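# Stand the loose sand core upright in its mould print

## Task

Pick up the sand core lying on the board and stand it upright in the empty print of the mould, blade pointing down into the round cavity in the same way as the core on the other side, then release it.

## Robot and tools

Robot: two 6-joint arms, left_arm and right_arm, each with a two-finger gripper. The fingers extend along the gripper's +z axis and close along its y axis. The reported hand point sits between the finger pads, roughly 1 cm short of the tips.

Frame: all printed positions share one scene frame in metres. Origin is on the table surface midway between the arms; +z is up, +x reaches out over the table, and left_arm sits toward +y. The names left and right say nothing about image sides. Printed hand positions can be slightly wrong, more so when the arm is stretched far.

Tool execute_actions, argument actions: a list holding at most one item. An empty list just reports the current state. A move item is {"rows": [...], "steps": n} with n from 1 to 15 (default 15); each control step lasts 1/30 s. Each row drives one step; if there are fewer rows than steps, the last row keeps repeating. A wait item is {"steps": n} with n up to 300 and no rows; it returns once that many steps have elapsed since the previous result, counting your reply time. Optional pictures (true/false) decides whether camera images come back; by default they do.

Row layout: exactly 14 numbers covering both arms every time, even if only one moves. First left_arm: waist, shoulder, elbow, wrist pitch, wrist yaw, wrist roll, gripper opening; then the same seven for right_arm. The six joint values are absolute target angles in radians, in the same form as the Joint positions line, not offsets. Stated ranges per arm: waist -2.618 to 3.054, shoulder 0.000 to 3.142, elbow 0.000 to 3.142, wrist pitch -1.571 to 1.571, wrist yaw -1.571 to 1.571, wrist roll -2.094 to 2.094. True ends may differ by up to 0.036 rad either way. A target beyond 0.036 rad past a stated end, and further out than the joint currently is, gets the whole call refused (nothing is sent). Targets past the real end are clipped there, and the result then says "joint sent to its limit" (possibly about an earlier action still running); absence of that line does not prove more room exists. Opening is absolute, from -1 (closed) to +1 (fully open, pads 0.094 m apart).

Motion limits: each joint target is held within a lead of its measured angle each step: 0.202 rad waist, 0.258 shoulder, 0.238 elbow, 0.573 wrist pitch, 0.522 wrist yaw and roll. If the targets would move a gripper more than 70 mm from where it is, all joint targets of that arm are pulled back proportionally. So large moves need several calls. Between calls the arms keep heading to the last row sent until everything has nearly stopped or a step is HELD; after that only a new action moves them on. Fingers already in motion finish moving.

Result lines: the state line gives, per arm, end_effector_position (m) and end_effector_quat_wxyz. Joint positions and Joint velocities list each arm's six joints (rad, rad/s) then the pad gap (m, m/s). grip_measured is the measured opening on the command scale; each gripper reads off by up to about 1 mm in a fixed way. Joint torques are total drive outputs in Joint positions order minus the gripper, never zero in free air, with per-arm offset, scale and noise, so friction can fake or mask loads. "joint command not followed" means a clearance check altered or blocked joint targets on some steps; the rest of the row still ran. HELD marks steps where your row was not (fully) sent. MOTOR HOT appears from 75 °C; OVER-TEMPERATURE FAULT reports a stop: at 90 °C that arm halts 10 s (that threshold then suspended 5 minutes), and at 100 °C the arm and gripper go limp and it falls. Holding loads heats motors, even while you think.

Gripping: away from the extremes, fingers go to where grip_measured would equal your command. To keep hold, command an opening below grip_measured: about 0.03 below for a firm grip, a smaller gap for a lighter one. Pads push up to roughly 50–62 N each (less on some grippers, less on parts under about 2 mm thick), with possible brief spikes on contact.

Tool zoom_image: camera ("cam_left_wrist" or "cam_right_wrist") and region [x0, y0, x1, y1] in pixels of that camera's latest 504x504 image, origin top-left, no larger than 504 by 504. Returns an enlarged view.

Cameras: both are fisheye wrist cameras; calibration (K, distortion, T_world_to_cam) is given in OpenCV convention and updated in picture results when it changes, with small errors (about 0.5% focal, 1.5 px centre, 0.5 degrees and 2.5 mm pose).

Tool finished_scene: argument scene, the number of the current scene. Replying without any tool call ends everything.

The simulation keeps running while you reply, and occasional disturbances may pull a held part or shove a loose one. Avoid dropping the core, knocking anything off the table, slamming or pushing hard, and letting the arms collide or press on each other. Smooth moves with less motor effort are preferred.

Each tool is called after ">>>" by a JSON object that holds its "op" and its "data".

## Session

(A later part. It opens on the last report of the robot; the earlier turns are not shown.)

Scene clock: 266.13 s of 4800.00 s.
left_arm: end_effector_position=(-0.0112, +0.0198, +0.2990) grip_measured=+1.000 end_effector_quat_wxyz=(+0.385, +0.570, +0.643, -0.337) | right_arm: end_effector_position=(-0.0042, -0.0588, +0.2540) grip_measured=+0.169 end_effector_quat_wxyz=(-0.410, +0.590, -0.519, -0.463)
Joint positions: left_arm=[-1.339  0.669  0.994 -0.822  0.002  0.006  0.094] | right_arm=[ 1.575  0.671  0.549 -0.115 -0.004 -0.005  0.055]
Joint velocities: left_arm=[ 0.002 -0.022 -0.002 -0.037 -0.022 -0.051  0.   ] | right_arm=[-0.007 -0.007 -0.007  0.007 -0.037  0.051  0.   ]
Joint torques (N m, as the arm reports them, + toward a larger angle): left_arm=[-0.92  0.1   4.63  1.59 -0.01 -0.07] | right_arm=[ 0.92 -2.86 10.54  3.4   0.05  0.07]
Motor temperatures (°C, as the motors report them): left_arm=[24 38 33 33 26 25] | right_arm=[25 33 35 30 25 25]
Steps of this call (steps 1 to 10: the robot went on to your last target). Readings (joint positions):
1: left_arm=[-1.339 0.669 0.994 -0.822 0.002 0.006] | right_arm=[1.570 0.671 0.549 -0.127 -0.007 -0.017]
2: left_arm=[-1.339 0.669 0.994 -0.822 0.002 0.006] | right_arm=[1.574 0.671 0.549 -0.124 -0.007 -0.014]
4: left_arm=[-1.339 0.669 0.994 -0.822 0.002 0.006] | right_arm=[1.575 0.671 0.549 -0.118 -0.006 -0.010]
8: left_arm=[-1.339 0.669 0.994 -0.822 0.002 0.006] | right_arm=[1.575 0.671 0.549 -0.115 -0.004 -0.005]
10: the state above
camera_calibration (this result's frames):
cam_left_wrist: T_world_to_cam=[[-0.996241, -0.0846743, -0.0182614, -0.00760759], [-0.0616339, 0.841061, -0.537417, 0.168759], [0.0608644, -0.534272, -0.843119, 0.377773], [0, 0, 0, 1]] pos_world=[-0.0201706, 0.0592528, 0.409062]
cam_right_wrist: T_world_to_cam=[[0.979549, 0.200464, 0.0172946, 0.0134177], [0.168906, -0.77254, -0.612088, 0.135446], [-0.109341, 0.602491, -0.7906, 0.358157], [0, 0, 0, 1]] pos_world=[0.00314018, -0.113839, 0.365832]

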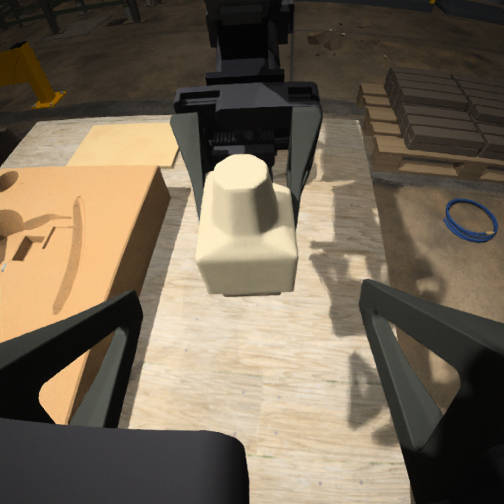

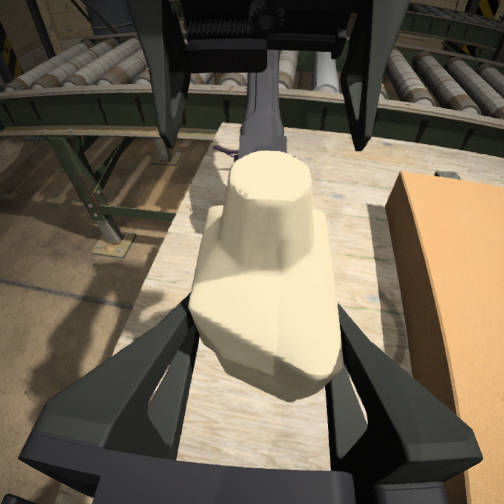

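>>> {"op": "execute_actions", "data": {"actions": []}}

Scene clock: 294.40 s of 4800.00 s.
left_arm: end_effector_position=(-0.0112, +0.0198, +0.2990) grip_measured=+1.000 end_effector_quat_wxyz=(+0.385, +0.570, +0.643, -0.337) | right_arm: end_effector_position=(-0.0042, -0.0588, +0.2538) grip_measured=+0.169 end_effector_quat_wxyz=(-0.409, +0.590, -0.519, -0.463)
Joint positions: left_arm=[-1.339  0.669  0.994 -0.822  0.002  0.006  0.094] | right_arm=[ 1.575  0.671  0.549 -0.115 -0.004 -0.003  0.055]
Joint velocities: left_arm=[-0.002  0.002 -0.012  0.051 -0.081  0.037  0.   ] | right_arm=[-0.012 -0.002  0.017 -0.022 -0.022  0.022 -0.001]
Joint torques (N m, as the arm reports them, + toward a larger angle): left_arm=[-0.92  0.09  4.63  1.59 -0.01 -0.07] | right_arm=[ 0.94 -2.81 10.59  3.38  0.06  0.06]
Motor temperatures (°C, as the motors report them): left_arm=[24 38 32 33 26 25] | right_arm=[25 29 38 42 25 25]
Steps of this call (steps 1 to 30: the robot went on to your last target; steps 31 to 90: nothing new was sent; then 25.27 s passed at rest). Readings (joint positions):
1: left_arm=[-1.339 0.669 0.994 -0.822 0.002 0.006] | right_arm=[1.575 0.671 0.549 -0.115 -0.004 -0.004]
2: left_arm=[-1.339 0.669 0.994 -0.822 0.002 0.006] | right_arm=[1.575 0.671 0.549 -0.115 -0.004 -0.004]
4: left_arm=[-1.339 0.669 0.994 -0.822 0.002 0.006] | right_arm=[1.575 0.671 0.549 -0.115 -0.004 -0.003]
8: left_arm=[-1.339 0.669 0.994 -0.822 0.002 0.006] | right_arm=[1.575 0.671 0.549 -0.115 -0.004 -0.003]
90: the state above
All arms were judged still, so your last target was given up. Only a new action makes them travel on or press farther. Fingers that are still opening or closing keep moving.
camera_calibration (this result's frames):
cam_left_wrist: T_world_to_cam=[[-0.996241, -0.0846743, -0.0182614, -0.00760759], [-0.0616339, 0.841061, -0.537417, 0.168759], [0.0608644, -0.534272, -0.843119, 0.377773], [0, 0, 0, 1]] pos_world=[-0.0201706, 0.0592528, 0.409062]
cam_right_wrist: T_world_to_cam=[[0.979667, 0.20004, 0.015385, 0.0138848], [0.167491, -0.773221, -0.611618, 0.135132], [-0.110452, 0.601759, -0.791004, 0.358094], [0, 0, 0, 1]] pos_world=[0.00331633, -0.113776, 0.365689]

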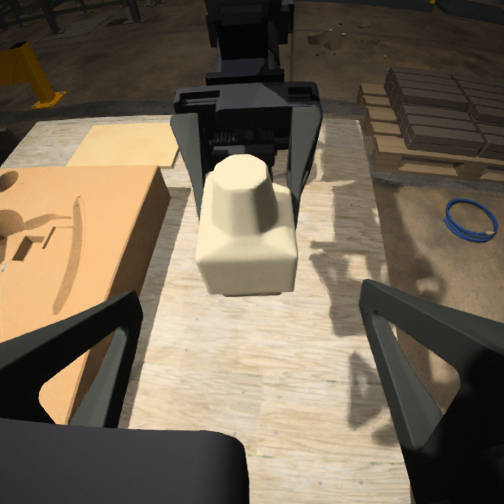

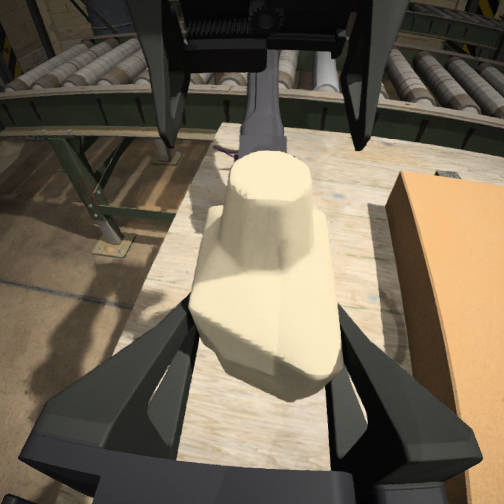

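>>> {"op": "execute_actions", "data": {"actions": [{"rows":[[-1.35,0.67,0.968,-0.82,0,0,1,1.585,0.636,0.563,-0.03,0,0.005,0.138],[-1.35,0.682,0.96,-0.80,0,0,1,1.585,0.636,0.563,-0.03,0,0.005,0.138],[-1.35,0.694,0.952,-0.78,0,0,1,1.585,0.636,0.563,-0.03,0,0.005,0.138],[-1.35,0.706,0.944,-0.76,0,0,1,1.585,0.636,0.563,-0.03,0,0.005,0.138],[-1.35,0.718,0.936,-0.74,0,0,1,1.585,0.636,0.563,-0.03,0,0.005,0.138],[-1.35,0.73,0.928,-0.72,0,0,1,1.585,0.636,0.563,-0.03,0,0.005,0.138],[-1.35,0.742,0.92,-0.70,0,0,1,1.585,0.636,0.563,-0.03,0,0.005,0.138],[-1.35,0.754,0.912,-0.68,0,0,1,1.585,0.636,0.563,-0.03,0,0.005,0.138],[-1.35,0.766,0.904,-0.66,0,0,1,1.585,0.636,0.563,-0.03,0,0.005,0.138],[-1.35,0.778,0.896,-0.645,0,0,1,1.585,0.636,0.563,-0.03,0,0.005,0.138],[-1.35,0.79,0.89,-0.63,0,0,1,1.585,0.636,0.563,-0.03,0,0.005,0.138],[-1.35,0.79,0.89,-0.63,0,0,1,1.585,0.636,0.563,-0.03,0,0.005,0.138]],"steps":15}]}}

Scene clock: 317.23 s of 4800.00 s.
left_arm: end_effector_position=(-0.0065, -0.0162, +0.2585) grip_measured=+1.000 end_effector_quat_wxyz=(+0.362, +0.581, +0.656, -0.317) | right_arm: end_effector_position=(-0.0042, -0.0588, +0.2538) grip_measured=+0.169 end_effector_quat_wxyz=(-0.409, +0.590, -0.520, -0.463)
Joint positions: left_arm=[-1.339  0.789  0.897 -0.675  0.002  0.006  0.094] | right_arm=[ 1.575  0.671  0.549 -0.115 -0.004 -0.002  0.055]
Joint velocities: left_arm=[-0.002  0.007 -0.046  0.081  0.007 -0.051  0.   ] | right_arm=[ 0.007  0.002 -0.012 -0.051 -0.007 -0.037 -0.001]
Joint torques (N m, as the arm reports them, + toward a larger angle): left_arm=[-0.91 -0.24  6.06  1.97 -0.01 -0.07] | right_arm=[ 0.84 -2.87 10.62  3.4   0.07  0.05]
Motor temperatures (°C, as the motors report them): left_arm=[24 38 32 33 26 25] | right_arm=[25 29 39 46 25 25]
Steps of this call (steps 1 to 90: nothing new was sent; then 19.33 s passed at rest; steps 91 to 105: all 15 steps of this action). Readings (joint positions):
91: left_arm=[-1.339 0.669 0.993 -0.822 0.002 0.006] | right_arm=[1.575 0.671 0.549 -0.115 -0.004 -0.003]
92: left_arm=[-1.339 0.669 0.990 -0.819 0.002 0.006] | right_arm=[1.575 0.671 0.549 -0.115 -0.004 -0.003]
94: left_arm=[-1.339 0.674 0.977 -0.807 0.002 0.006] | right_arm=[1.575 0.671 0.549 -0.115 -0.004 -0.002]
98: left_arm=[-1.339 0.718 0.943 -0.756 0.002 0.006] | right_arm=[1.575 0.671 0.549 -0.115 -0.004 -0.002]
105: the state above
camera_calibration (this result's frames):
cam_left_wrist: T_world_to_cam=[[-0.996392, -0.0835116, -0.0151302, -0.00754127], [-0.0662094, 0.876384, -0.47704, 0.162497], [0.0530983, -0.474317, -0.878751, 0.334251], [0, 0, 0, 1]] pos_world=[-0.0145034, 0.0155018, 0.371126]
cam_right_wrist: T_world_to_cam=[[0.97969, 0.199953, 0.0150154, 0.0139735], [0.167196, -0.773264, -0.611644, 0.135135], [-0.110689, 0.601732, -0.790991, 0.358088], [0, 0, 0, 1]] pos_world=[0.00335255, -0.113772, 0.365689]

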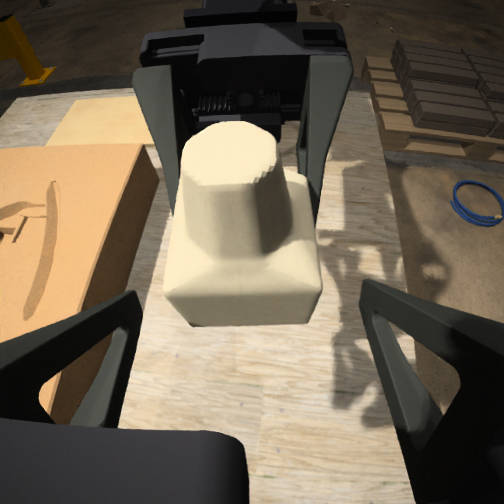

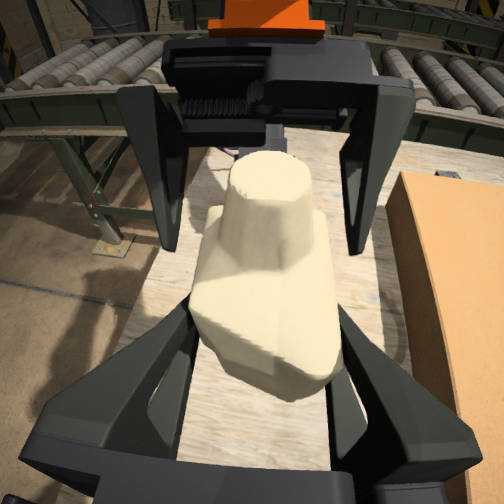

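>>> {"op": "execute_actions", "data": {"actions": [{"rows":[[-1.35,0.796,0.888,-0.619,0,0,1,1.585,0.636,0.563,-0.03,0,0.005,0.138],[-1.35,0.802,0.887,-0.608,0,0,1,1.585,0.636,0.563,-0.03,0,0.005,0.138],[-1.35,0.808,0.885,-0.597,0,0,1,1.585,0.636,0.563,-0.03,0,0.005,0.138],[-1.35,0.814,0.883,-0.586,0,0,1,1.585,0.636,0.563,-0.03,0,0.005,0.138],[-1.35,0.82,0.882,-0.575,0,0,1,1.585,0.636,0.563,-0.03,0,0.005,0.138],[-1.35,0.826,0.88,-0.564,0,0,1,1.585,0.636,0.563,-0.03,0,0.005,0.138],[-1.35,0.832,0.878,-0.554,0,0,1,1.585,0.636,0.563,-0.03,0,0.005,0.138],[-1.35,0.837,0.877,-0.545,0,0,1,1.585,0.636,0.563,-0.03,0,0.005,0.138]],"steps":15}]}}

Scene clock: 343.50 s of 4800.00 s.
left_arm: end_effector_position=(-0.0040, -0.0359, +0.2709) grip_measured=+1.000 end_effector_quat_wxyz=(+0.384, +0.570, +0.644, -0.337) | right_arm: end_effector_position=(-0.0042, -0.0588, +0.2538) grip_measured=+0.169 end_effector_quat_wxyz=(-0.409, +0.590, -0.520, -0.463)
Joint positions: left_arm=[-1.339  0.829  0.897 -0.565  0.002  0.006  0.094] | right_arm=[ 1.575  0.671  0.549 -0.115 -0.004 -0.002  0.055]
Joint velocities: left_arm=[ 0.012 -0.007  0.007  0.037  0.066  0.066  0.   ] | right_arm=[-0.017 -0.007 -0.002  0.037 -0.125 -0.051 -0.001]
Joint torques (N m, as the arm reports them, + toward a larger angle): left_arm=[-0.9  -0.02  5.09  1.88 -0.02 -0.07] | right_arm=[ 0.92 -2.81 10.7   3.39  0.07  0.06]
Motor temperatures (°C, as the motors report them): left_arm=[24 37 33 34 26 25] | right_arm=[25 28 40 48 25 25]
Steps of this call (steps 1 to 30: the robot went on to your last target; steps 31 to 90: nothing new was sent; then 22.77 s passed at rest; steps 91 to 105: all 15 steps of this action). Readings (joint positions):
91: left_arm=[-1.339 0.789 0.897 -0.642 0.002 0.006] | right_arm=[1.575 0.671 0.549 -0.115 -0.004 -0.002]
92: left_arm=[-1.339 0.789 0.897 -0.640 0.002 0.006] | right_arm=[1.575 0.671 0.549 -0.115 -0.004 -0.002]
94: left_arm=[-1.339 0.792 0.897 -0.628 0.002 0.006] | right_arm=[1.575 0.671 0.549 -0.115 -0.004 -0.002]
98: left_arm=[-1.339 0.815 0.897 -0.595 0.002 0.006] | right_arm=[1.575 0.671 0.549 -0.115 -0.004 -0.002]
105: the state above
camera_calibration (this result's frames):
cam_left_wrist: T_world_to_cam=[[-0.996244, -0.0846536, -0.018211, -0.00566216], [-0.0617129, 0.841671, -0.536453, 0.200706], [0.0607404, -0.533314, -0.843734, 0.324074], [0, 0, 0, 1]] pos_world=[-0.0129391, 0.00342562, 0.380998]
cam_right_wrist: T_world_to_cam=[[0.97969, 0.199953, 0.0150154, 0.0139735], [0.167196, -0.773264, -0.611644, 0.135135], [-0.110689, 0.601732, -0.790991, 0.358088], [0, 0, 0, 1]] pos_world=[0.00335255, -0.113772, 0.365689]

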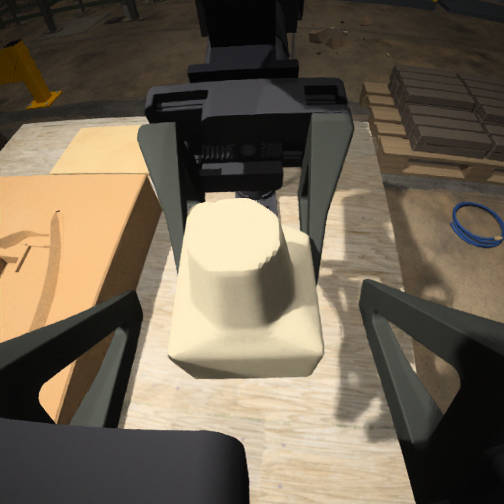

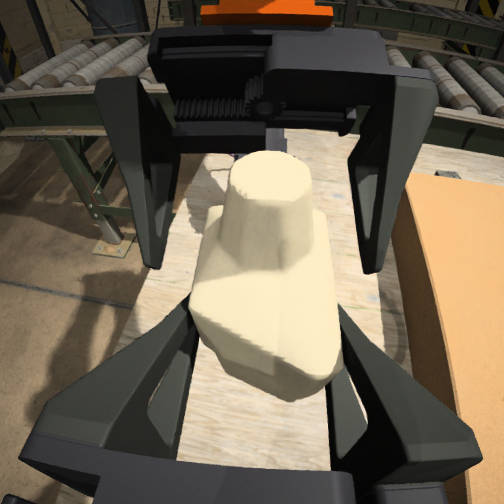

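>>> {"op": "execute_actions", "data": {"actions": [{"rows":[[-1.35,0.837,0.872,-0.55,0,0,0.9,1.585,0.636,0.563,-0.03,0,0.005,0.138],[-1.35,0.837,0.867,-0.55,0,0,0.8,1.585,0.636,0.563,-0.03,0,0.005,0.138],[-1.35,0.837,0.862,-0.55,0,0,0.7,1.585,0.636,0.563,-0.03,0,0.005,0.138],[-1.35,0.837,0.857,-0.55,0,0,0.6,1.585,0.636,0.563,-0.03,0,0.005,0.138],[-1.35,0.837,0.853,-0.55,0,0,0.55,1.585,0.636,0.563,-0.03,0,0.005,0.138]],"steps":15}]}}

Scene clock: 354.80 s of 4800.00 s.
left_arm: end_effector_position=(-0.0040, -0.0356, +0.2579) grip_measured=+0.553 end_effector_quat_wxyz=(+0.377, +0.574, +0.648, -0.330) | right_arm: end_effector_position=(-0.0042, -0.0588, +0.2538) grip_measured=+0.169 end_effector_quat_wxyz=(-0.409, +0.590, -0.520, -0.463)
Joint positions: left_arm=[-1.339  0.829  0.863 -0.554  0.002  0.006  0.073] | right_arm=[ 1.575  0.671  0.549 -0.115 -0.004 -0.002  0.055]
Joint velocities: left_arm=[ 0.007 -0.007  0.007 -0.022 -0.007  0.022 -0.001] | right_arm=[-0.022 -0.017 -0.007  0.022 -0.007 -0.022 -0.001]
Joint torques (N m, as the arm reports them, + toward a larger angle): left_arm=[-0.93 -0.11  5.8   1.78 -0.01 -0.07] | right_arm=[ 0.93 -2.74 10.77  3.37  0.05  0.04]
Motor temperatures (°C, as the motors report them): left_arm=[24 37 33 34 26 25] | right_arm=[25 28 40 50 25 25]
Steps of this call (steps 1 to 15: the robot went on to your last target; steps 16 to 90: nothing new was sent; then 7.80 s passed at rest; steps 91 to 105: all 15 steps of this action). Readings (joint positions):
91: left_arm=[-1.339 0.829 0.897 -0.558 0.002 0.006] | right_arm=[1.575 0.671 0.549 -0.115 -0.004 -0.002]
92: left_arm=[-1.339 0.829 0.894 -0.556 0.002 0.006] | right_arm=[1.575 0.671 0.549 -0.115 -0.004 -0.002]
94: left_arm=[-1.339 0.829 0.885 -0.554 0.002 0.006] | right_arm=[1.575 0.671 0.549 -0.115 -0.004 -0.002]
98: left_arm=[-1.339 0.829 0.865 -0.554 0.002 0.006] | right_arm=[1.575 0.671 0.549 -0.115 -0.004 -0.002]
105: the state above
camera_calibration (this result's frames):
cam_left_wrist: T_world_to_cam=[[-0.996295, -0.0842582, -0.0172156, -0.00615517], [-0.0632363, 0.853432, -0.517354, 0.188963], [0.0582837, -0.514349, -0.855598, 0.316998], [0, 0, 0, 1]] pos_world=[-0.0126589, 0.00126195, 0.368878]
cam_right_wrist: T_world_to_cam=[[0.97969, 0.199953, 0.0150154, 0.0139735], [0.167196, -0.773264, -0.611644, 0.135135], [-0.110689, 0.601732, -0.790991, 0.358088], [0, 0, 0, 1]] pos_world=[0.00335255, -0.113772, 0.365689]

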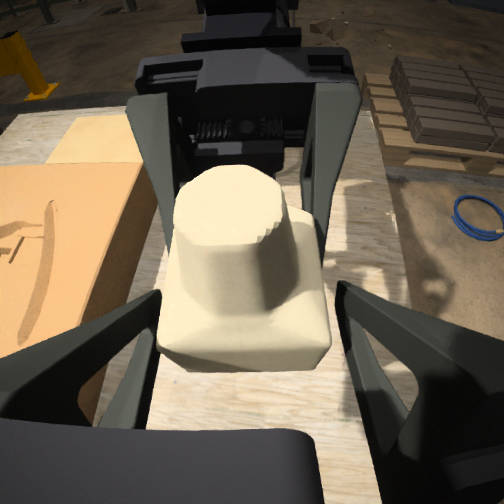

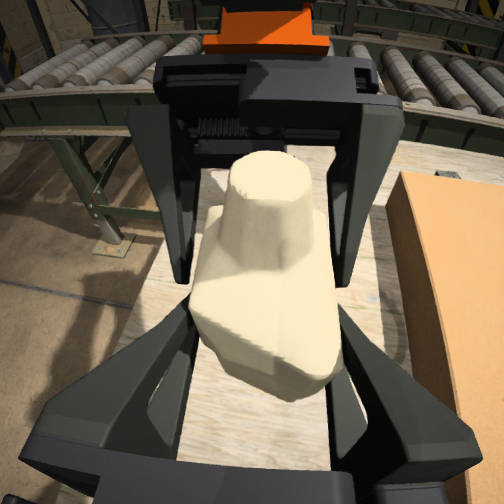

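>>> {"op": "execute_actions", "data": {"actions": [{"rows":[[-1.34,0.837,0.853,-0.55,0,0,0.5,1.585,0.636,0.563,-0.03,0,0.005,0.138],[-1.33,0.837,0.853,-0.55,0,0,0.46,1.585,0.636,0.563,-0.03,0,0.005,0.138],[-1.324,0.837,0.853,-0.55,0,0,0.42,1.585,0.636,0.563,-0.03,0,0.005,0.138],[-1.324,0.837,0.853,-0.55,0,0,0.38,1.585,0.636,0.563,-0.03,0,0.005,0.138],[-1.324,0.837,0.853,-0.55,0,0,0.34,1.585,0.636,0.563,-0.03,0,0.005,0.138],[-1.324,0.837,0.853,-0.55,0,0,0.30,1.585,0.636,0.563,-0.03,0,0.005,0.138]],"steps":15}]}}

Scene clock: 368.57 s of 4800.00 s.
left_arm: end_effector_position=(-0.0040, -0.0356, +0.2579) grip_measured=+0.303 end_effector_quat_wxyz=(+0.377, +0.574, +0.648, -0.330) | right_arm: end_effector_position=(-0.0042, -0.0588, +0.2538) grip_measured=+0.169 end_effector_quat_wxyz=(-0.409, +0.590, -0.520, -0.463)
Joint positions: left_arm=[-1.339  0.829  0.863 -0.554  0.002  0.006  0.061] | right_arm=[ 1.575  0.671  0.549 -0.115 -0.004 -0.002  0.055]
Joint velocities: left_arm=[ 0.002 -0.007 -0.002  0.007 -0.037  0.007  0.001] | right_arm=[-0.007 -0.022  0.002 -0.007  0.037 -0.051 -0.001]
Joint torques (N m, as the arm reports them, + toward a larger angle): left_arm=[ 1.36 -0.06  5.83  1.78 -0.01 -0.07] | right_arm=[ 0.89 -2.82 10.62  3.35  0.08  0.05]
Motor temperatures (°C, as the motors report them): left_arm=[24 37 33 34 26 25] | right_arm=[25 28 40 51 25 25]
Steps of this call (steps 1 to 15: the robot went on to your last target; steps 16 to 90: nothing new was sent; then 10.27 s passed at rest; steps 91 to 105: all 15 steps of this action). Readings (joint positions):
91: left_arm=[-1.339 0.829 0.863 -0.554 0.002 0.006] | right_arm=[1.575 0.671 0.549 -0.115 -0.004 -0.002]
92: left_arm=[-1.339 0.829 0.863 -0.554 0.002 0.006] | right_arm=[1.575 0.671 0.549 -0.115 -0.004 -0.002]
94: left_arm=[-1.339 0.829 0.863 -0.554 0.002 0.006] | right_arm=[1.575 0.671 0.549 -0.115 -0.004 -0.002]
98: left_arm=[-1.339 0.829 0.863 -0.554 0.002 0.006] | right_arm=[1.575 0.671 0.549 -0.115 -0.004 -0.002]
105: the state above
camera_calibration (this result's frames):
cam_left_wrist: T_world_to_cam=[[-0.996295, -0.0842582, -0.0172156, -0.00615517], [-0.0632363, 0.853432, -0.517354, 0.188963], [0.0582837, -0.514349, -0.855598, 0.316998], [0, 0, 0, 1]] pos_world=[-0.0126589, 0.00126195, 0.368878]
cam_right_wrist: T_world_to_cam=[[0.97969, 0.199953, 0.0150154, 0.0139735], [0.167196, -0.773264, -0.611644, 0.135135], [-0.110689, 0.601732, -0.790991, 0.358088], [0, 0, 0, 1]] pos_world=[0.00335255, -0.113772, 0.365689]

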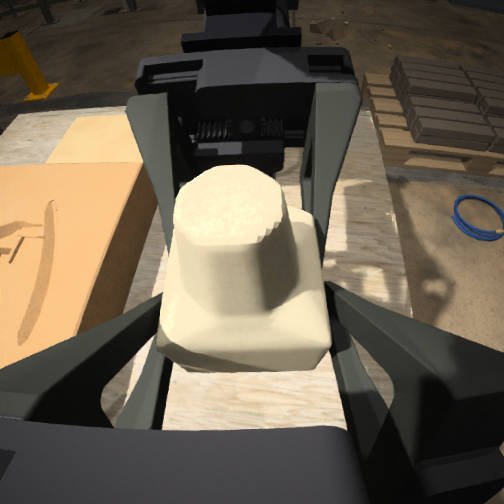

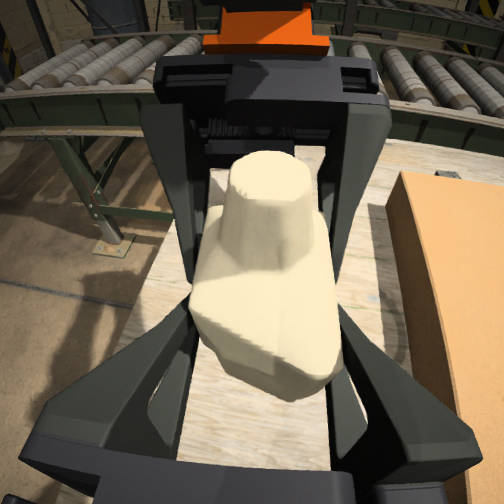

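>>> {"op": "execute_actions", "data": {"actions": [{"rows":[[-1.324,0.837,0.853,-0.55,0,0,0.28,1.585,0.636,0.563,-0.03,0,0.005,0.138],[-1.324,0.837,0.853,-0.55,0,0,0.26,1.585,0.636,0.563,-0.03,0,0.005,0.138],[-1.324,0.837,0.853,-0.55,0,0,0.24,1.585,0.636,0.563,-0.03,0,0.005,0.138],[-1.324,0.837,0.853,-0.55,0,0,0.225,1.585,0.636,0.563,-0.03,0,0.005,0.138],[-1.324,0.837,0.853,-0.55,0,0,0.21,1.585,0.636,0.563,-0.03,0,0.005,0.138],[-1.324,0.837,0.853,-0.55,0,0,0.20,1.585,0.636,0.563,-0.03,0,0.005,0.138],[-1.324,0.837,0.853,-0.55,0,0,0.19,1.585,0.636,0.563,-0.03,0,0.005,0.138],[-1.324,0.837,0.853,-0.55,0,0,0.18,1.585,0.636,0.563,-0.03,0,0.005,0.138],[-1.324,0.837,0.853,-0.55,0,0,0.17,1.585,0.636,0.563,-0.03,0,0.005,0.138],[-1.324,0.837,0.853,-0.55,0,0,0.16,1.585,0.636,0.563,-0.03,0,0.005,0.138],[-1.324,0.837,0.853,-0.55,0,0,0.15,1.585,0.636,0.563,-0.03,0,0.005,0.138],[-1.324,0.837,0.853,-0.55,0,0,0.14,1.585,0.636,0.563,-0.03,0,0.005,0.138]],"steps":15}]}}

Scene clock: 387.30 s of 4800.00 s.
left_arm: end_effector_position=(-0.0031, -0.0355, +0.2579) grip_measured=+0.167 end_effector_quat_wxyz=(+0.377, +0.572, +0.649, -0.330) | right_arm: end_effector_position=(-0.0042, -0.0588, +0.2538) grip_measured=+0.169 end_effector_quat_wxyz=(-0.409, +0.590, -0.520, -0.463)
Joint positions: left_arm=[-1.336  0.829  0.863 -0.554  0.002  0.005  0.055] | right_arm=[ 1.575  0.671  0.549 -0.115 -0.004 -0.002  0.055]
Joint velocities: left_arm=[-0.002  0.007  0.002  0.007 -0.007  0.022  0.   ] | right_arm=[-0.002 -0.012  0.002 -0.037  0.081 -0.037 -0.001]
Joint torques (N m, as the arm reports them, + toward a larger angle): left_arm=[ 1.09 -0.07  5.85  1.79 -0.02 -0.05] | right_arm=[ 0.99 -2.76 10.66  3.36  0.07  0.06]
Motor temperatures (°C, as the motors report them): left_arm=[24 36 33 34 26 25] | right_arm=[25 28 40 52 24 25]
Steps of this call (steps 1 to 15: the robot went on to your last target; steps 16 to 90: nothing new was sent; then 15.23 s passed at rest; steps 91 to 105: all 15 steps of this action). Readings (joint positions):
91: left_arm=[-1.339 0.829 0.863 -0.554 0.002 0.006] | right_arm=[1.575 0.671 0.549 -0.115 -0.004 -0.002]
92: left_arm=[-1.339 0.829 0.863 -0.554 0.002 0.006] | right_arm=[1.575 0.671 0.549 -0.115 -0.004 -0.002]
94: left_arm=[-1.339 0.829 0.863 -0.554 0.002 0.006] | right_arm=[1.575 0.671 0.549 -0.115 -0.004 -0.002]
98: left_arm=[-1.336 0.829 0.863 -0.554 0.002 0.006] | right_arm=[1.575 0.671 0.549 -0.115 -0.004 -0.002]
105: the state above
camera_calibration (this result's frames):
cam_left_wrist: T_world_to_cam=[[-0.995999, -0.0879179, -0.0160342, -0.00562741], [-0.0669758, 0.853114, -0.517407, 0.188905], [0.0591683, -0.514263, -0.855589, 0.317012], [0, 0, 0, 1]] pos_world=[-0.0117099, 0.00137472, 0.368882]
cam_right_wrist: T_world_to_cam=[[0.97969, 0.199953, 0.0150154, 0.0139735], [0.167196, -0.773264, -0.611644, 0.135135], [-0.110689, 0.601732, -0.790991, 0.358088], [0, 0, 0, 1]] pos_world=[0.00335255, -0.113772, 0.365689]

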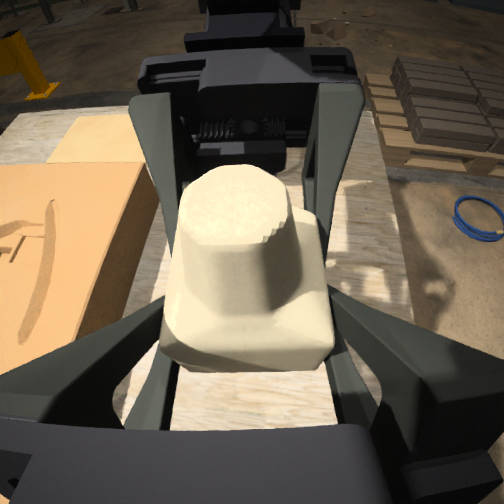

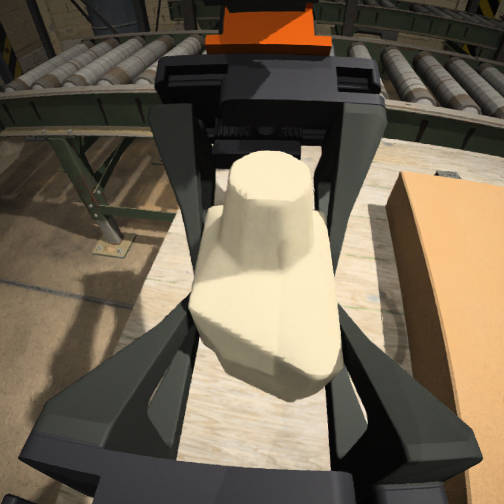

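>>> {"op": "execute_actions", "data": {"actions": [{"rows":[[-1.33,0.835,0.857,-0.543,0,0,0.135,1.584,0.639,0.562,-0.038,0,0.004,0.138],[-1.33,0.833,0.861,-0.535,0,0,0.133,1.583,0.642,0.560,-0.045,0,0.003,0.138],[-1.33,0.83,0.864,-0.528,0,0,0.133,1.582,0.645,0.559,-0.053,0,0.002,0.138],[-1.33,0.828,0.868,-0.52,0,0,0.133,1.581,0.648,0.558,-0.06,0,0.001,0.138],[-1.33,0.826,0.872,-0.513,0,0,0.133,1.58,0.651,0.557,-0.068,0,0,0.138],[-1.33,0.824,0.875,-0.505,0,0,0.133,1.579,0.654,0.555,-0.075,0,0,0.138],[-1.33,0.822,0.879,-0.498,0,0,0.133,1.578,0.657,0.554,-0.083,0,0,0.138],[-1.33,0.82,0.883,-0.49,0,0,0.133,1.577,0.66,0.553,-0.09,0,0,0.145],[-1.33,0.817,0.886,-0.483,0,0,0.133,1.576,0.663,0.551,-0.098,0,0,0.155],[-1.33,0.815,0.89,-0.475,0,0,0.133,1.575,0.665,0.55,-0.105,0,0,0.165],[-1.33,0.815,0.89,-0.475,0,0,0.133,1.575,0.665,0.55,-0.105,0,0,0.18],[-1.33,0.815,0.89,-0.475,0,0,0.133,1.575,0.665,0.55,-0.105,0,0,0.22],[-1.33,0.815,0.89,-0.475,0,0,0.133,1.575,0.665,0.55,-0.105,0,0,0.35],[-1.33,0.815,0.89,-0.475,0,0,0.133,1.575,0.665,0.55,-0.105,0,0,0.6],[-1.33,0.815,0.89,-0.475,0,0,0.133,1.575,0.665,0.55,-0.105,0,0,1]],"steps":15}]}}

Scene clock: 404.97 s of 4800.00 s.
left_arm: end_effector_position=(-0.0031, -0.0357, +0.2582) grip_measured=+0.167 end_effector_quat_wxyz=(+0.378, +0.572, +0.649, -0.331) | right_arm: end_effector_position=(-0.0042, -0.0586, +0.2548) grip_measured=+0.721 end_effector_quat_wxyz=(-0.410, +0.589, -0.519, -0.465)
Joint positions: left_arm=[-1.336  0.829  0.863 -0.552  0.002  0.005  0.055] | right_arm=[ 1.575  0.671  0.549 -0.111 -0.004 -0.002  0.081]
Joint velocities: left_arm=[-0.022  0.007 -0.012 -0.051  0.007  0.022 -0.002] | right_arm=[ 0.002 -0.007  0.007  0.051 -0.066 -0.022  0.422]
Joint torques (N m, as the arm reports them, + toward a larger angle): left_arm=[ 0.56 -2.32  8.39  2.48 -0.01 -0.06] | right_arm=[ 0.05 -0.45  9.28  2.41  0.03  0.  ]
Motor temperatures (°C, as the motors report them): left_arm=[24 36 33 34 26 25] | right_arm=[25 28 41 53 24 25]
Steps of this call (steps 1 to 15: the robot went on to your last target; steps 16 to 90: nothing new was sent; then 14.17 s passed at rest; steps 91 to 105: all 15 steps of this action). Readings (joint positions):
91: left_arm=[-1.336 0.829 0.863 -0.554 0.002 0.005] | right_arm=[1.575 0.671 0.549 -0.115 -0.004 -0.002]
92: left_arm=[-1.336 0.829 0.863 -0.553 0.002 0.005] | right_arm=[1.575 0.671 0.549 -0.115 -0.004 -0.002]
94: left_arm=[-1.336 0.829 0.863 -0.552 0.002 0.005] | right_arm=[1.575 0.671 0.549 -0.116 -0.004 -0.002]
98: left_arm=[-1.336 0.829 0.863 -0.551 0.002 0.005] | right_arm=[1.575 0.671 0.549 -0.119 -0.004 -0.002]
105: the state above
camera_calibration (this result's frames):
cam_left_wrist: T_world_to_cam=[[-0.995995, -0.0879422, -0.0161016, -0.00559724], [-0.0668715, 0.852331, -0.51871, 0.189546], [0.0593404, -0.515556, -0.854798, 0.316946], [0, 0, 0, 1]] pos_world=[-0.0117073, 0.00135553, 0.369154]
cam_right_wrist: T_world_to_cam=[[0.979698, 0.19989, 0.0153517, 0.0138493], [0.166885, -0.770709, -0.614944, 0.136937], [-0.111089, 0.605022, -0.788421, 0.358277], [0, 0, 0, 1]] pos_world=[0.00337966, -0.113995, 0.366469]

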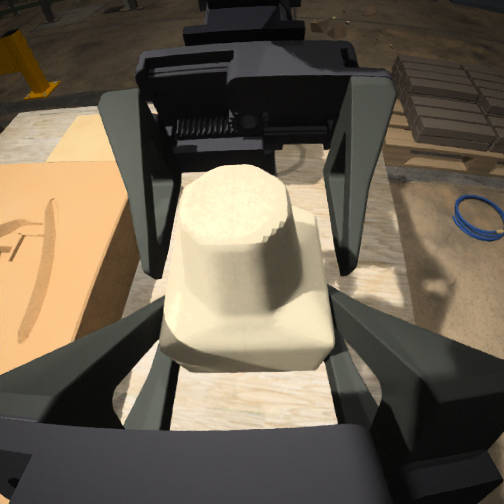

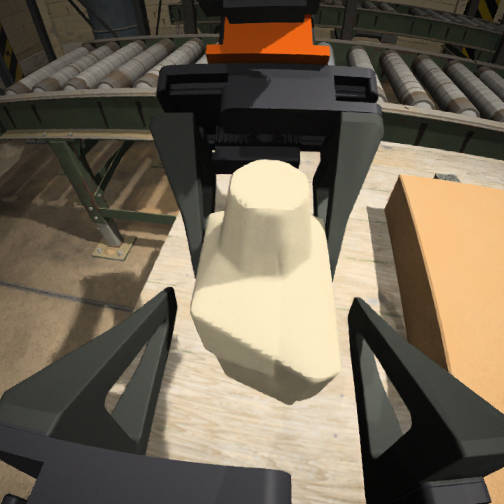

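>>> {"op": "execute_actions", "data": {"actions": [{"rows":[[-1.33,0.815,0.89,-0.475,0,0,0.133,1.575,0.64,0.55,-0.13,0,0,1],[-1.33,0.815,0.89,-0.475,0,0,0.133,1.575,0.61,0.55,-0.16,0,0,1],[-1.33,0.815,0.89,-0.475,0,0,0.133,1.575,0.575,0.55,-0.195,0,0,1],[-1.33,0.815,0.89,-0.475,0,0,0.133,1.575,0.54,0.55,-0.23,0,0,1],[-1.33,0.815,0.89,-0.475,0,0,0.133,1.575,0.505,0.55,-0.265,0,0,1],[-1.33,0.815,0.89,-0.475,0,0,0.133,1.575,0.47,0.55,-0.30,0,0,1],[-1.33,0.815,0.89,-0.475,0,0,0.133,1.575,0.435,0.55,-0.335,0,0,1],[-1.33,0.815,0.89,-0.475,0,0,0.133,1.575,0.40,0.55,-0.37,0,0,1],[-1.33,0.815,0.89,-0.475,0,0,0.133,1.575,0.365,0.55,-0.405,0,0,1],[-1.33,0.815,0.89,-0.475,0,0,0.133,1.575,0.33,0.55,-0.44,0,0,1],[-1.33,0.815,0.89,-0.475,0,0,0.133,1.575,0.295,0.55,-0.475,0,0,1],[-1.33,0.815,0.89,-0.475,0,0,0.133,1.575,0.26,0.55,-0.51,0,0,1],[-1.33,0.815,0.89,-0.475,0,0,0.133,1.575,0.225,0.55,-0.545,0,0,1],[-1.33,0.815,0.89,-0.475,0,0,0.133,1.575,0.19,0.55,-0.58,0,0,1],[-1.33,0.815,0.89,-0.475,0,0,0.133,1.575,0.16,0.55,-0.61,0,0,1]],"steps":15}]}}

Scene clock: 430.30 s of 4800.00 s.
left_arm: end_effector_position=(-0.0031, -0.0357, +0.2582) grip_measured=+0.167 end_effector_quat_wxyz=(+0.378, +0.572, +0.649, -0.331) | right_arm: end_effector_position=(+0.0055, -0.1389, +0.2800) grip_measured=+1.000 end_effector_quat_wxyz=(-0.436, +0.565, -0.497, -0.494)
Joint positions: left_arm=[-1.336  0.829  0.863 -0.552  0.002  0.005  0.055] | right_arm=[ 1.575  0.237  0.549 -0.444 -0.004 -0.002  0.094]
Joint velocities: left_arm=[ 0.012  0.012  0.002 -0.037  0.037 -0.066  0.   ] | right_arm=[ 0.012 -0.95   0.007 -0.974 -0.037 -0.022  0.   ]
Joint torques (N m, as the arm reports them, + toward a larger angle): left_arm=[ 0.53 -2.35  8.42  2.5  -0.01 -0.06] | right_arm=[-0.05  1.01  8.23  2.21  0.05 -0.02]
Motor temperatures (°C, as the motors report them): left_arm=[24 36 36 38 26 25] | right_arm=[25 27 40 48 24 25]
Steps of this call (steps 1 to 15: the robot went on to your last target; steps 16 to 90: nothing new was sent; then 21.83 s passed at rest; steps 91 to 105: all 15 steps of this action). Readings (joint positions):
91: left_arm=[-1.336 0.829 0.863 -0.552 0.002 0.005] | right_arm=[1.575 0.671 0.549 -0.104 -0.004 -0.002]
92: left_arm=[-1.336 0.829 0.863 -0.552 0.002 0.005] | right_arm=[1.575 0.667 0.549 -0.108 -0.004 -0.002]
94: left_arm=[-1.336 0.829 0.863 -0.552 0.002 0.005] | right_arm=[1.575 0.631 0.549 -0.142 -0.004 -0.002]
98: left_arm=[-1.336 0.829 0.863 -0.552 0.002 0.005] | right_arm=[1.575 0.486 0.549 -0.232 -0.004 -0.002]
105: the state above
camera_calibration (this result's frames):
cam_left_wrist: T_world_to_cam=[[-0.995995, -0.0879422, -0.0161016, -0.00559724], [-0.0668715, 0.852331, -0.51871, 0.189546], [0.0593404, -0.515556, -0.854798, 0.316946], [0, 0, 0, 1]] pos_world=[-0.0117073, 0.00135553, 0.369154]
cam_right_wrist: T_world_to_cam=[[0.979935, 0.197946, 0.0233585, 0.0174315], [0.158907, -0.705125, -0.691048, 0.119334], [-0.120319, 0.680894, -0.722431, 0.419882], [0, 0, 0, 1]] pos_world=[0.0144752, -0.2052, 0.385394]

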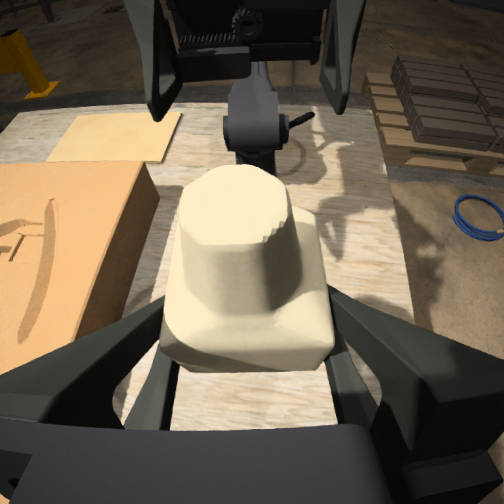

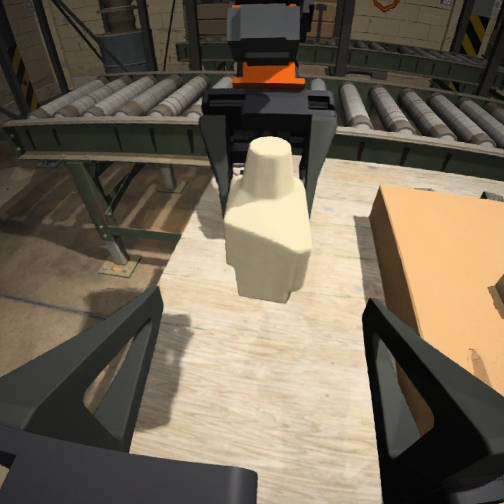

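>>> {"op": "execute_actions", "data": {"actions": [{"rows":[[-1.33,0.815,0.89,-0.475,0,0,0.133,1.5,0.16,0.55,-0.61,0,0,1],[-1.33,0.815,0.89,-0.475,0,0,0.133,1.4,0.16,0.55,-0.61,0,0,1],[-1.33,0.815,0.89,-0.475,0,0,0.133,-0.45,0.16,0.55,-0.61,0,0,1]],"steps":15}], "pictures": false}}

Scene clock: 437.17 s of 4800.00 s.
left_arm: end_effector_position=(-0.0031, -0.0357, +0.2582) grip_measured=+0.167 end_effector_quat_wxyz=(+0.378, +0.572, +0.649, -0.331) | right_arm: end_effector_position=(+0.1937, -0.2258, +0.2570) grip_measured=+1.000 end_effector_quat_wxyz=(+0.589, -0.268, +0.731, +0.215)
Joint positions: left_arm=[-1.336  0.829  0.863 -0.552  0.002  0.005  0.055] | right_arm=[ 0.582  0.176  0.549 -0.587 -0.003 -0.002  0.094]
Joint velocities: left_arm=[-0.012 -0.017  0.022  0.022 -0.081 -0.007 -0.001] | right_arm=[-2.132  0.007 -0.002 -0.051 -0.007  0.022  0.   ]
Joint torques (N m, as the arm reports them, + toward a larger angle): left_arm=[ 0.54 -2.35  8.43  2.5  -0.01 -0.06] | right_arm=[-0.02  1.74  7.84  2.22  0.05 -0.02]
Motor temperatures (°C, as the motors report them): left_arm=[24 36 36 38 26 25] | right_arm=[25 27 39 47 24 25]
Steps of this call (steps 1 to 30: the robot went on to your last target; steps 31 to 90: nothing new was sent; then 3.37 s passed at rest; steps 91 to 105: all 15 steps of this action). Readings (joint positions):
91: left_arm=[-1.336 0.829 0.863 -0.552 0.002 0.005] | right_arm=[1.565 0.176 0.549 -0.587 -0.006 -0.002]
92: left_arm=[-1.336 0.829 0.863 -0.552 0.002 0.005] | right_arm=[1.526 0.176 0.549 -0.587 -0.010 -0.002]
94: left_arm=[-1.336 0.829 0.863 -0.552 0.002 0.005] | right_arm=[1.388 0.176 0.549 -0.587 -0.010 -0.002]
98: left_arm=[-1.336 0.829 0.863 -0.552 0.002 0.005] | right_arm=[1.095 0.176 0.549 -0.587 -0.006 -0.002]
105: the state above

>>> {"op": "execute_actions", "data": {"actions": [{"rows":[[-1.327,0.825,0.898,-0.475,-0.007,-0.005,0.133,-0.45,0.2,0.55,-0.55,-0.05,0,1],[-1.322,0.842,0.911,-0.476,-0.019,-0.015,0.133,-0.45,0.25,0.55,-0.49,-0.1,0,1],[-1.314,0.866,0.93,-0.477,-0.036,-0.028,0.133,-0.45,0.3,0.55,-0.43,-0.15,0,1],[-1.304,0.896,0.954,-0.478,-0.057,-0.044,0.133,-0.45,0.35,0.55,-0.37,-0.2,0,1],[-1.294,0.928,0.979,-0.48,-0.08,-0.062,0.133,-0.45,0.4,0.55,-0.31,-0.25,0,1],[-1.284,0.96,1.004,-0.481,-0.102,-0.079,0.133,-0.45,0.45,0.55,-0.25,-0.3,0,1],[-1.274,0.992,1.029,-0.483,-0.125,-0.096,0.133,-0.45,0.5,0.55,-0.19,-0.35,0,1],[-1.263,1.024,1.054,-0.484,-0.147,-0.114,0.133,-0.45,0.55,0.55,-0.13,-0.4,0,1],[-1.253,1.056,1.079,-0.485,-0.17,-0.131,0.133,-0.45,0.6,0.55,-0.07,-0.45,0,1],[-1.243,1.088,1.105,-0.487,-0.192,-0.149,0.133,-0.45,0.65,0.55,-0.01,-0.5,0,1],[-1.233,1.12,1.13,-0.488,-0.215,-0.166,0.133,-0.45,0.7,0.55,0.05,-0.55,0,1],[-1.222,1.152,1.155,-0.489,-0.237,-0.184,0.133,-0.45,0.75,0.55,0.11,-0.6,0,1],[-1.212,1.184,1.18,-0.491,-0.26,-0.201,0.133,-0.45,0.8,0.55,0.17,-0.65,0,1],[-1.202,1.216,1.205,-0.492,-0.282,-0.218,0.133,-0.45,0.85,0.55,0.23,-0.7,0,1],[-1.192,1.248,1.23,-0.494,-0.305,-0.236,0.133,-0.45,0.9,0.55,0.29,-0.75,0,1]],"steps":15}], "pictures": false}}

>>> {"op": "execute_actions", "data": {"actions": [{"rows":[[-1.182,1.28,1.255,-0.495,-0.327,-0.253,0.133,-0.45,0.95,0.545,0.355,-0.8,0,1],[-1.171,1.312,1.281,-0.496,-0.35,-0.271,0.133,-0.45,1.0,0.54,0.42,-0.85,0,1],[-1.161,1.344,1.306,-0.498,-0.373,-0.288,0.133,-0.45,1.05,0.535,0.485,-0.9,0,1],[-1.151,1.376,1.331,-0.499,-0.395,-0.306,0.133,-0.45,1.1,0.53,0.55,-0.95,0,1],[-1.141,1.408,1.356,-0.5,-0.418,-0.323,0.133,-0.45,1.15,0.525,0.615,-1.0,0,1],[-1.131,1.44,1.381,-0.502,-0.44,-0.34,0.133,-0.45,1.2,0.52,0.68,-1.05,0,1],[-1.12,1.472,1.406,-0.503,-0.463,-0.358,0.133,-0.45,1.25,0.515,0.745,-1.1,0,1],[-1.11,1.504,1.432,-0.504,-0.485,-0.375,0.133,-0.45,1.3,0.51,0.81,-1.15,0,1],[-1.1,1.536,1.457,-0.506,-0.508,-0.393,0.133,-0.45,1.35,0.505,0.875,-1.2,0,1],[-1.09,1.568,1.482,-0.507,-0.53,-0.41,0.133,-0.45,1.4,0.5,0.94,-1.25,0,1],[-1.08,1.6,1.507,-0.509,-0.553,-0.428,0.133,-0.45,1.45,0.495,1.0,-1.3,0,1],[-1.069,1.632,1.532,-0.51,-0.575,-0.445,0.133,-0.45,1.5,0.49,1.06,-1.35,0,1],[-1.059,1.664,1.557,-0.511,-0.598,-0.462,0.133,-0.45,1.55,0.485,1.12,-1.4,0,1],[-1.049,1.696,1.582,-0.513,-0.62,-0.48,0.133,-0.45,1.6,0.475,1.17,-1.45,0,1],[-1.039,1.728,1.608,-0.514,-0.643,-0.497,0.133,-0.45,1.64,0.47,1.21,-1.49,0,1]],"steps":15}], "pictures": false}}

>>> {"op": "execute_actions", "data": {"actions": [{"rows":[[-1.028,1.76,1.633,-0.515,-0.666,-0.515,0.133,-0.45,1.67,0.465,1.24,-1.51,0,1],[-1.018,1.792,1.658,-0.517,-0.688,-0.532,0.133,-0.45,1.69,0.46,1.26,-1.53,0,1],[-1.008,1.824,1.683,-0.518,-0.711,-0.55,0.133,-0.45,1.69,0.46,1.26,-1.53,0,1],[-0.998,1.856,1.708,-0.52,-0.733,-0.567,0.133,-0.45,1.69,0.46,1.26,-1.53,0,1],[-0.988,1.888,1.733,-0.521,-0.756,-0.585,0.133,-0.45,1.69,0.46,1.26,-1.53,0,1],[-0.977,1.92,1.759,-0.522,-0.778,-0.602,0.133,-0.45,1.69,0.46,1.26,-1.53,0,1],[-0.967,1.952,1.784,-0.524,-0.801,-0.619,0.133,-0.45,1.69,0.46,1.26,-1.53,0,1],[-0.957,1.984,1.809,-0.525,-0.823,-0.637,0.133,-0.45,1.69,0.46,1.26,-1.53,0,1],[-0.947,2.016,1.834,-0.526,-0.846,-0.654,0.133,-0.45,1.69,0.46,1.26,-1.53,0,1],[-0.937,2.045,1.857,-0.528,-0.866,-0.67,0.133,-0.45,1.69,0.46,1.26,-1.53,0,1],[-0.93,2.07,1.876,-0.529,-0.884,-0.684,0.133,-0.45,1.69,0.46,1.26,-1.53,0,1],[-0.922,2.088,1.89,-0.53,-0.897,-0.693,0.133,-0.45,1.69,0.46,1.26,-1.53,0,1],[-0.915,2.1,1.9,-0.53,-0.905,-0.7,0.133,-0.45,1.69,0.46,1.26,-1.53,0,1]],"steps":15}]}}

Scene clock: 511.30 s of 4800.00 s.
left_arm: end_effector_position=(+0.0826, -0.0886, +0.2636) grip_measured=+0.167 end_effector_quat_wxyz=(+0.391, +0.451, +0.766, -0.238) | right_arm: end_effector_position=(+0.3559, -0.3730, +0.2592) grip_measured=+1.000 end_effector_quat_wxyz=(+0.634, -0.044, +0.765, +0.102)
Joint positions: left_arm=[-1.221  1.203  1.137 -0.569 -0.199 -0.159  0.055] | right_arm=[-0.44   0.805  0.549  0.051 -0.531 -0.002  0.094]
Joint velocities: left_arm=[ 0.291  0.916  0.75  -0.037 -0.535 -0.505 -0.   ] | right_arm=[-0.012  1.404 -0.012  1.707 -1.399 -0.037  0.   ]
Joint torques (N m, as the arm reports them, + toward a larger angle): left_arm=[ 1.13 -5.39  9.86  2.42 -0.18 -0.05] | right_arm=[-0.94 -0.12  9.29  2.22 -0.15 -0.03]
Motor temperatures (°C, as the motors report them): left_arm=[24 35 37 42 26 25] | right_arm=[25 26 38 43 24 25]
Steps of this call (steps 1 to 45: the robot went on to your last target; steps 46 to 90: nothing new was sent; then 70.63 s passed at rest; steps 91 to 105: all 15 steps of this action). Readings (joint positions):
91: left_arm=[-1.336 0.829 0.863 -0.552 0.002 0.005] | right_arm=[-0.440 0.176 0.549 -0.584 -0.002 -0.002]
92: left_arm=[-1.336 0.831 0.863 -0.552 0.000 0.003] | right_arm=[-0.440 0.184 0.549 -0.573 -0.015 -0.002]
94: left_arm=[-1.331 0.851 0.875 -0.558 -0.008 -0.008] | right_arm=[-0.440 0.243 0.549 -0.512 -0.063 -0.002]
98: left_arm=[-1.295 0.971 0.958 -0.569 -0.060 -0.051] | right_arm=[-0.440 0.452 0.549 -0.334 -0.210 -0.002]
105: the state above

Scene clock: 511.80 s of 4800.00 s.
left_arm: end_effector_position=(+0.2208, -0.1350, +0.2456) grip_measured=+0.168 end_effector_quat_wxyz=(+0.439, +0.231, +0.861, -0.114) | right_arm: end_effector_position=(+0.3843, -0.2981, +0.1916) grip_measured=+1.000 end_effector_quat_wxyz=(+0.612, -0.306, +0.646, +0.339)
Joint positions: left_arm=[-1.069  1.688  1.516 -0.571 -0.516 -0.417  0.055] | right_arm=[-0.44   1.551  0.502  0.981 -1.27  -0.002  0.094]
Joint velocities: left_arm=[ 0.276  0.916  0.73   0.066 -0.681 -0.476  0.001] | right_arm=[ 0.002  1.346 -0.208  1.604 -1.443  0.007  0.   ]
Joint torques (N m, as the arm reports them, + toward a larger angle): left_arm=[  1.15 -11.23   9.77   2.1   -0.48  -0.05] | right_arm=[-0.87 -4.84  4.86  1.8  -0.1  -0.02]
Motor temperatures (°C, as the motors report them): left_arm=[24 35 37 42 26 25] | right_arm=[25 26 38 43 24 25]
Steps of this call (steps 1 to 15: all 15 steps of this action). Readings (joint positions):
1: left_arm=[-1.211 1.234 1.162 -0.569 -0.220 -0.175] | right_arm=[-0.440 0.854 0.549 0.110 -0.580 -0.002]
2: left_arm=[-1.201 1.266 1.188 -0.569 -0.241 -0.192] | right_arm=[-0.440 0.904 0.549 0.171 -0.628 -0.002]
4: left_arm=[-1.181 1.330 1.239 -0.569 -0.283 -0.226] | right_arm=[-0.440 1.004 0.549 0.294 -0.726 -0.002]
8: left_arm=[-1.140 1.460 1.340 -0.569 -0.368 -0.295] | right_arm=[-0.440 1.203 0.541 0.550 -0.924 -0.002]
15: the state above

Scene clock: 512.30 s of 4800.00 s.
left_arm: end_effector_position=(+0.3465, -0.1304, +0.1848) grip_measured=+0.168 end_effector_quat_wxyz=(+0.488, +0.024, +0.873, +0.006) | right_arm: end_effector_position=(+0.3496, -0.2785, +0.1740) grip_measured=+1.000 end_effector_quat_wxyz=(+0.593, -0.404, +0.579, +0.386)
Joint positions: left_arm=[-0.923  2.126  1.84  -0.572 -0.807 -0.656  0.055] | right_arm=[-0.44   1.687  0.467  1.25  -1.509 -0.002  0.094]
Joint velocities: left_arm=[ 0.203  0.3    0.022 -0.007 -0.315 -0.183  0.001] | right_arm=[-0.032  0.012  0.022  0.11  -0.081  0.007  0.   ]
Joint torques (N m, as the arm reports them, + toward a larger angle): left_arm=[ -0.36 -18.6   10.48   1.68  -0.82  -0.05] | right_arm=[-0.9  -5.5   4.88  1.69 -0.1  -0.05]
Motor temperatures (°C, as the motors report them): left_arm=[24 35 37 42 26 25] | right_arm=[25 26 38 43 24 25]
Steps of this call (steps 1 to 15: all 15 steps of this action). Readings (joint positions):
1: left_arm=[-1.059 1.721 1.542 -0.571 -0.537 -0.434] | right_arm=[-0.440 1.595 0.494 1.030 -1.314 -0.002]
2: left_arm=[-1.049 1.753 1.567 -0.572 -0.559 -0.452] | right_arm=[-0.440 1.633 0.487 1.072 -1.352 -0.002]
4: left_arm=[-1.028 1.818 1.618 -0.572 -0.601 -0.486] | right_arm=[-0.440 1.678 0.473 1.128 -1.411 -0.002]
8: left_arm=[-0.987 1.947 1.719 -0.573 -0.686 -0.556] | right_arm=[-0.440 1.687 0.467 1.204 -1.475 -0.002]
15: the state above
camera_calibration (this result's frames):
cam_left_wrist: T_world_to_cam=[[-0.0752494, -0.996136, -0.0452925, -0.0989901], [-0.867839, 0.0877929, -0.489027, 0.427917], [0.491114, 0.00250767, -0.871092, 0.105549], [0, 0, 0, 1]] pos_world=[0.312077, -0.13644, 0.296722]
cam_right_wrist: T_world_to_cam=[[0.94912, -0.308311, 0.064147, -0.426928], [-0.145598, -0.610237, -0.778724, 0.0411356], [0.279235, 0.729763, -0.624078, 0.336596], [0, 0, 0, 1]] pos_world=[0.317206, -0.35216, 0.269482]

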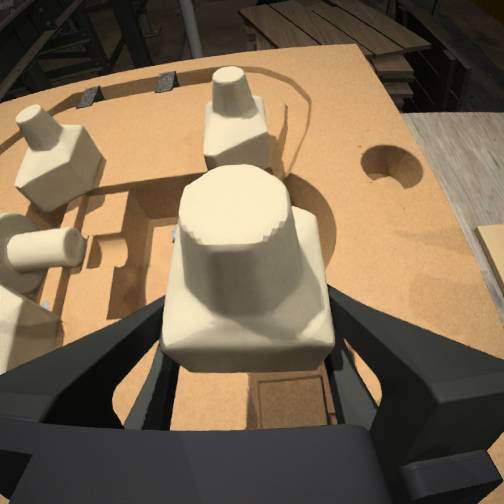

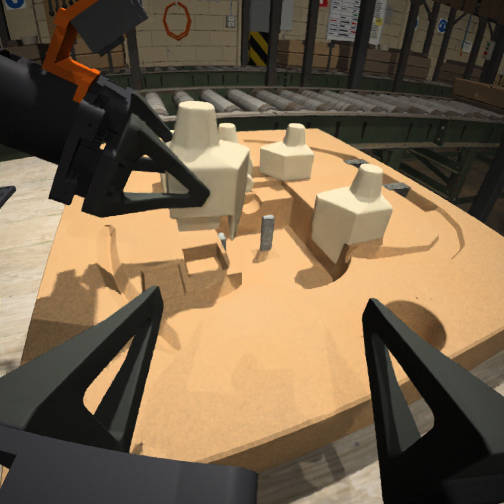

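>>> {"op": "execute_actions", "data": {"actions": []}}

>>> {"op": "zoom_image", "data": {"camera": "cam_right_wrist", "region": [100, 90, 320, 310]}}

Scene clock: 517.23 s of 4800.00 s.
left_arm: end_effector_position=(+0.3541, -0.1219, +0.1850) grip_measured=+0.168 end_effector_quat_wxyz=(+0.497, -0.003, +0.867, +0.018) | right_arm: end_effector_position=(+0.3482, -0.2779, +0.1748) grip_measured=+1.000 end_effector_quat_wxyz=(+0.594, -0.410, +0.575, +0.385)
Joint positions: left_arm=[-0.912  2.141  1.852 -0.579 -0.848 -0.693  0.055] | right_arm=[-0.44   1.687  0.467  1.261 -1.517 -0.002  0.094]
Joint velocities: left_arm=[-0.002 -0.007 -0.002  0.051 -0.022 -0.007  0.   ] | right_arm=[-0.012 -0.002 -0.022  0.007 -0.007 -0.051  0.   ]
Joint torques (N m, as the arm reports them, + toward a larger angle): left_arm=[ -0.26 -18.31   9.74   1.74  -0.83  -0.08] | right_arm=[-0.95 -5.49  4.95  1.69 -0.05  0.  ]
Motor temperatures (°C, as the motors report them): left_arm=[24 39 38 41 26 25] | right_arm=[25 27 37 42 24 25]
Steps of this call (steps 1 to 30: the robot went on to your last target; steps 31 to 90: nothing new was sent; then 1.93 s passed at rest). Readings (joint positions):
1: left_arm=[-0.917 2.134 1.840 -0.574 -0.815 -0.664] | right_arm=[-0.440 1.687 0.467 1.253 -1.510 -0.002]
2: left_arm=[-0.913 2.139 1.840 -0.576 -0.821 -0.669] | right_arm=[-0.440 1.687 0.467 1.255 -1.512 -0.002]
4: left_arm=[-0.912 2.141 1.840 -0.579 -0.831 -0.678] | right_arm=[-0.440 1.687 0.467 1.257 -1.514 -0.002]
8: left_arm=[-0.912 2.141 1.850 -0.579 -0.841 -0.687] | right_arm=[-0.440 1.687 0.467 1.260 -1.516 -0.002]
90: the state above
All arms were judged still, so your last target was given up. Only a new action makes them travel on or press farther. Fingers that are still opening or closing keep moving.
camera_calibration (this result's frames):
cam_left_wrist: T_world_to_cam=[[-0.017953, -0.999035, -0.0400868, -0.111602], [-0.860427, 0.0358584, -0.508311, 0.428474], [0.509258, 0.025366, -0.86024, 0.0962854], [0, 0, 0, 1]] pos_world=[0.317633, -0.129301, 0.296153]
cam_right_wrist: T_world_to_cam=[[0.950947, -0.300079, 0.0751779, -0.425739], [-0.132373, -0.61436, -0.777842, 0.0360209], [0.2796, 0.729736, -0.623947, 0.336944], [0, 0, 0, 1]] pos_world=[0.315414, -0.351506, 0.27026]

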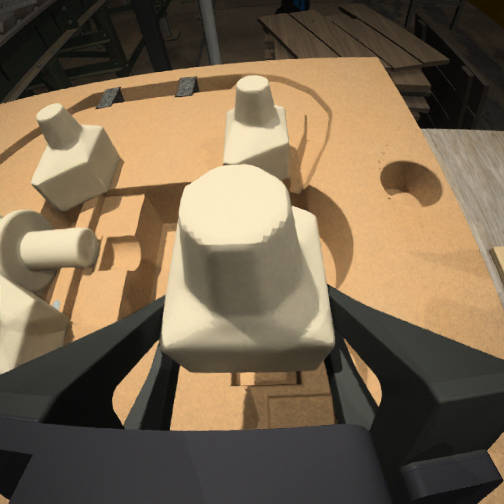

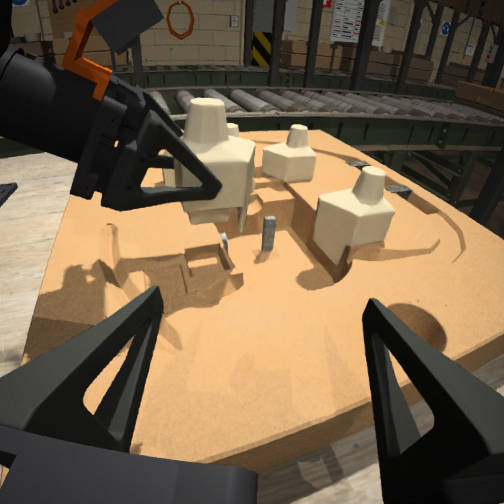

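Region (100, 90, 320, 310) of cam_right_wrist's 504x504 image, scaled by 2.291, with more detail than that image has.

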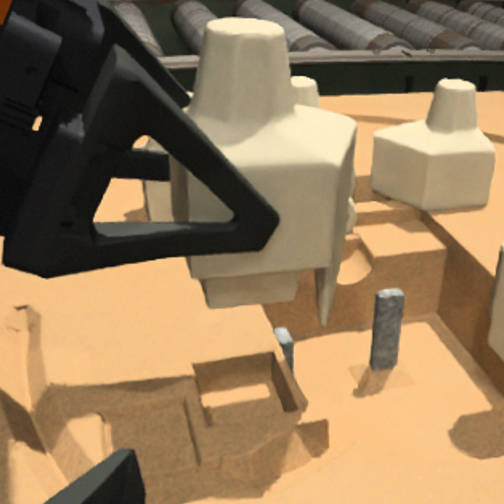

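>>> {"op": "zoom_image", "data": {"camera": "cam_left_wrist", "region": [140, 310, 360, 440]}}

Region (140, 310, 360, 440) of cam_left_wrist's 504x504 image, scaled by 2.291, with more detail than that image has; it fills the top 298 rows of this view, and the rest is white.

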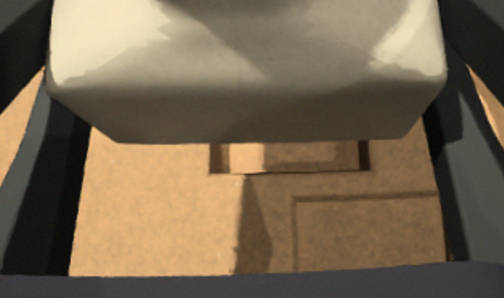

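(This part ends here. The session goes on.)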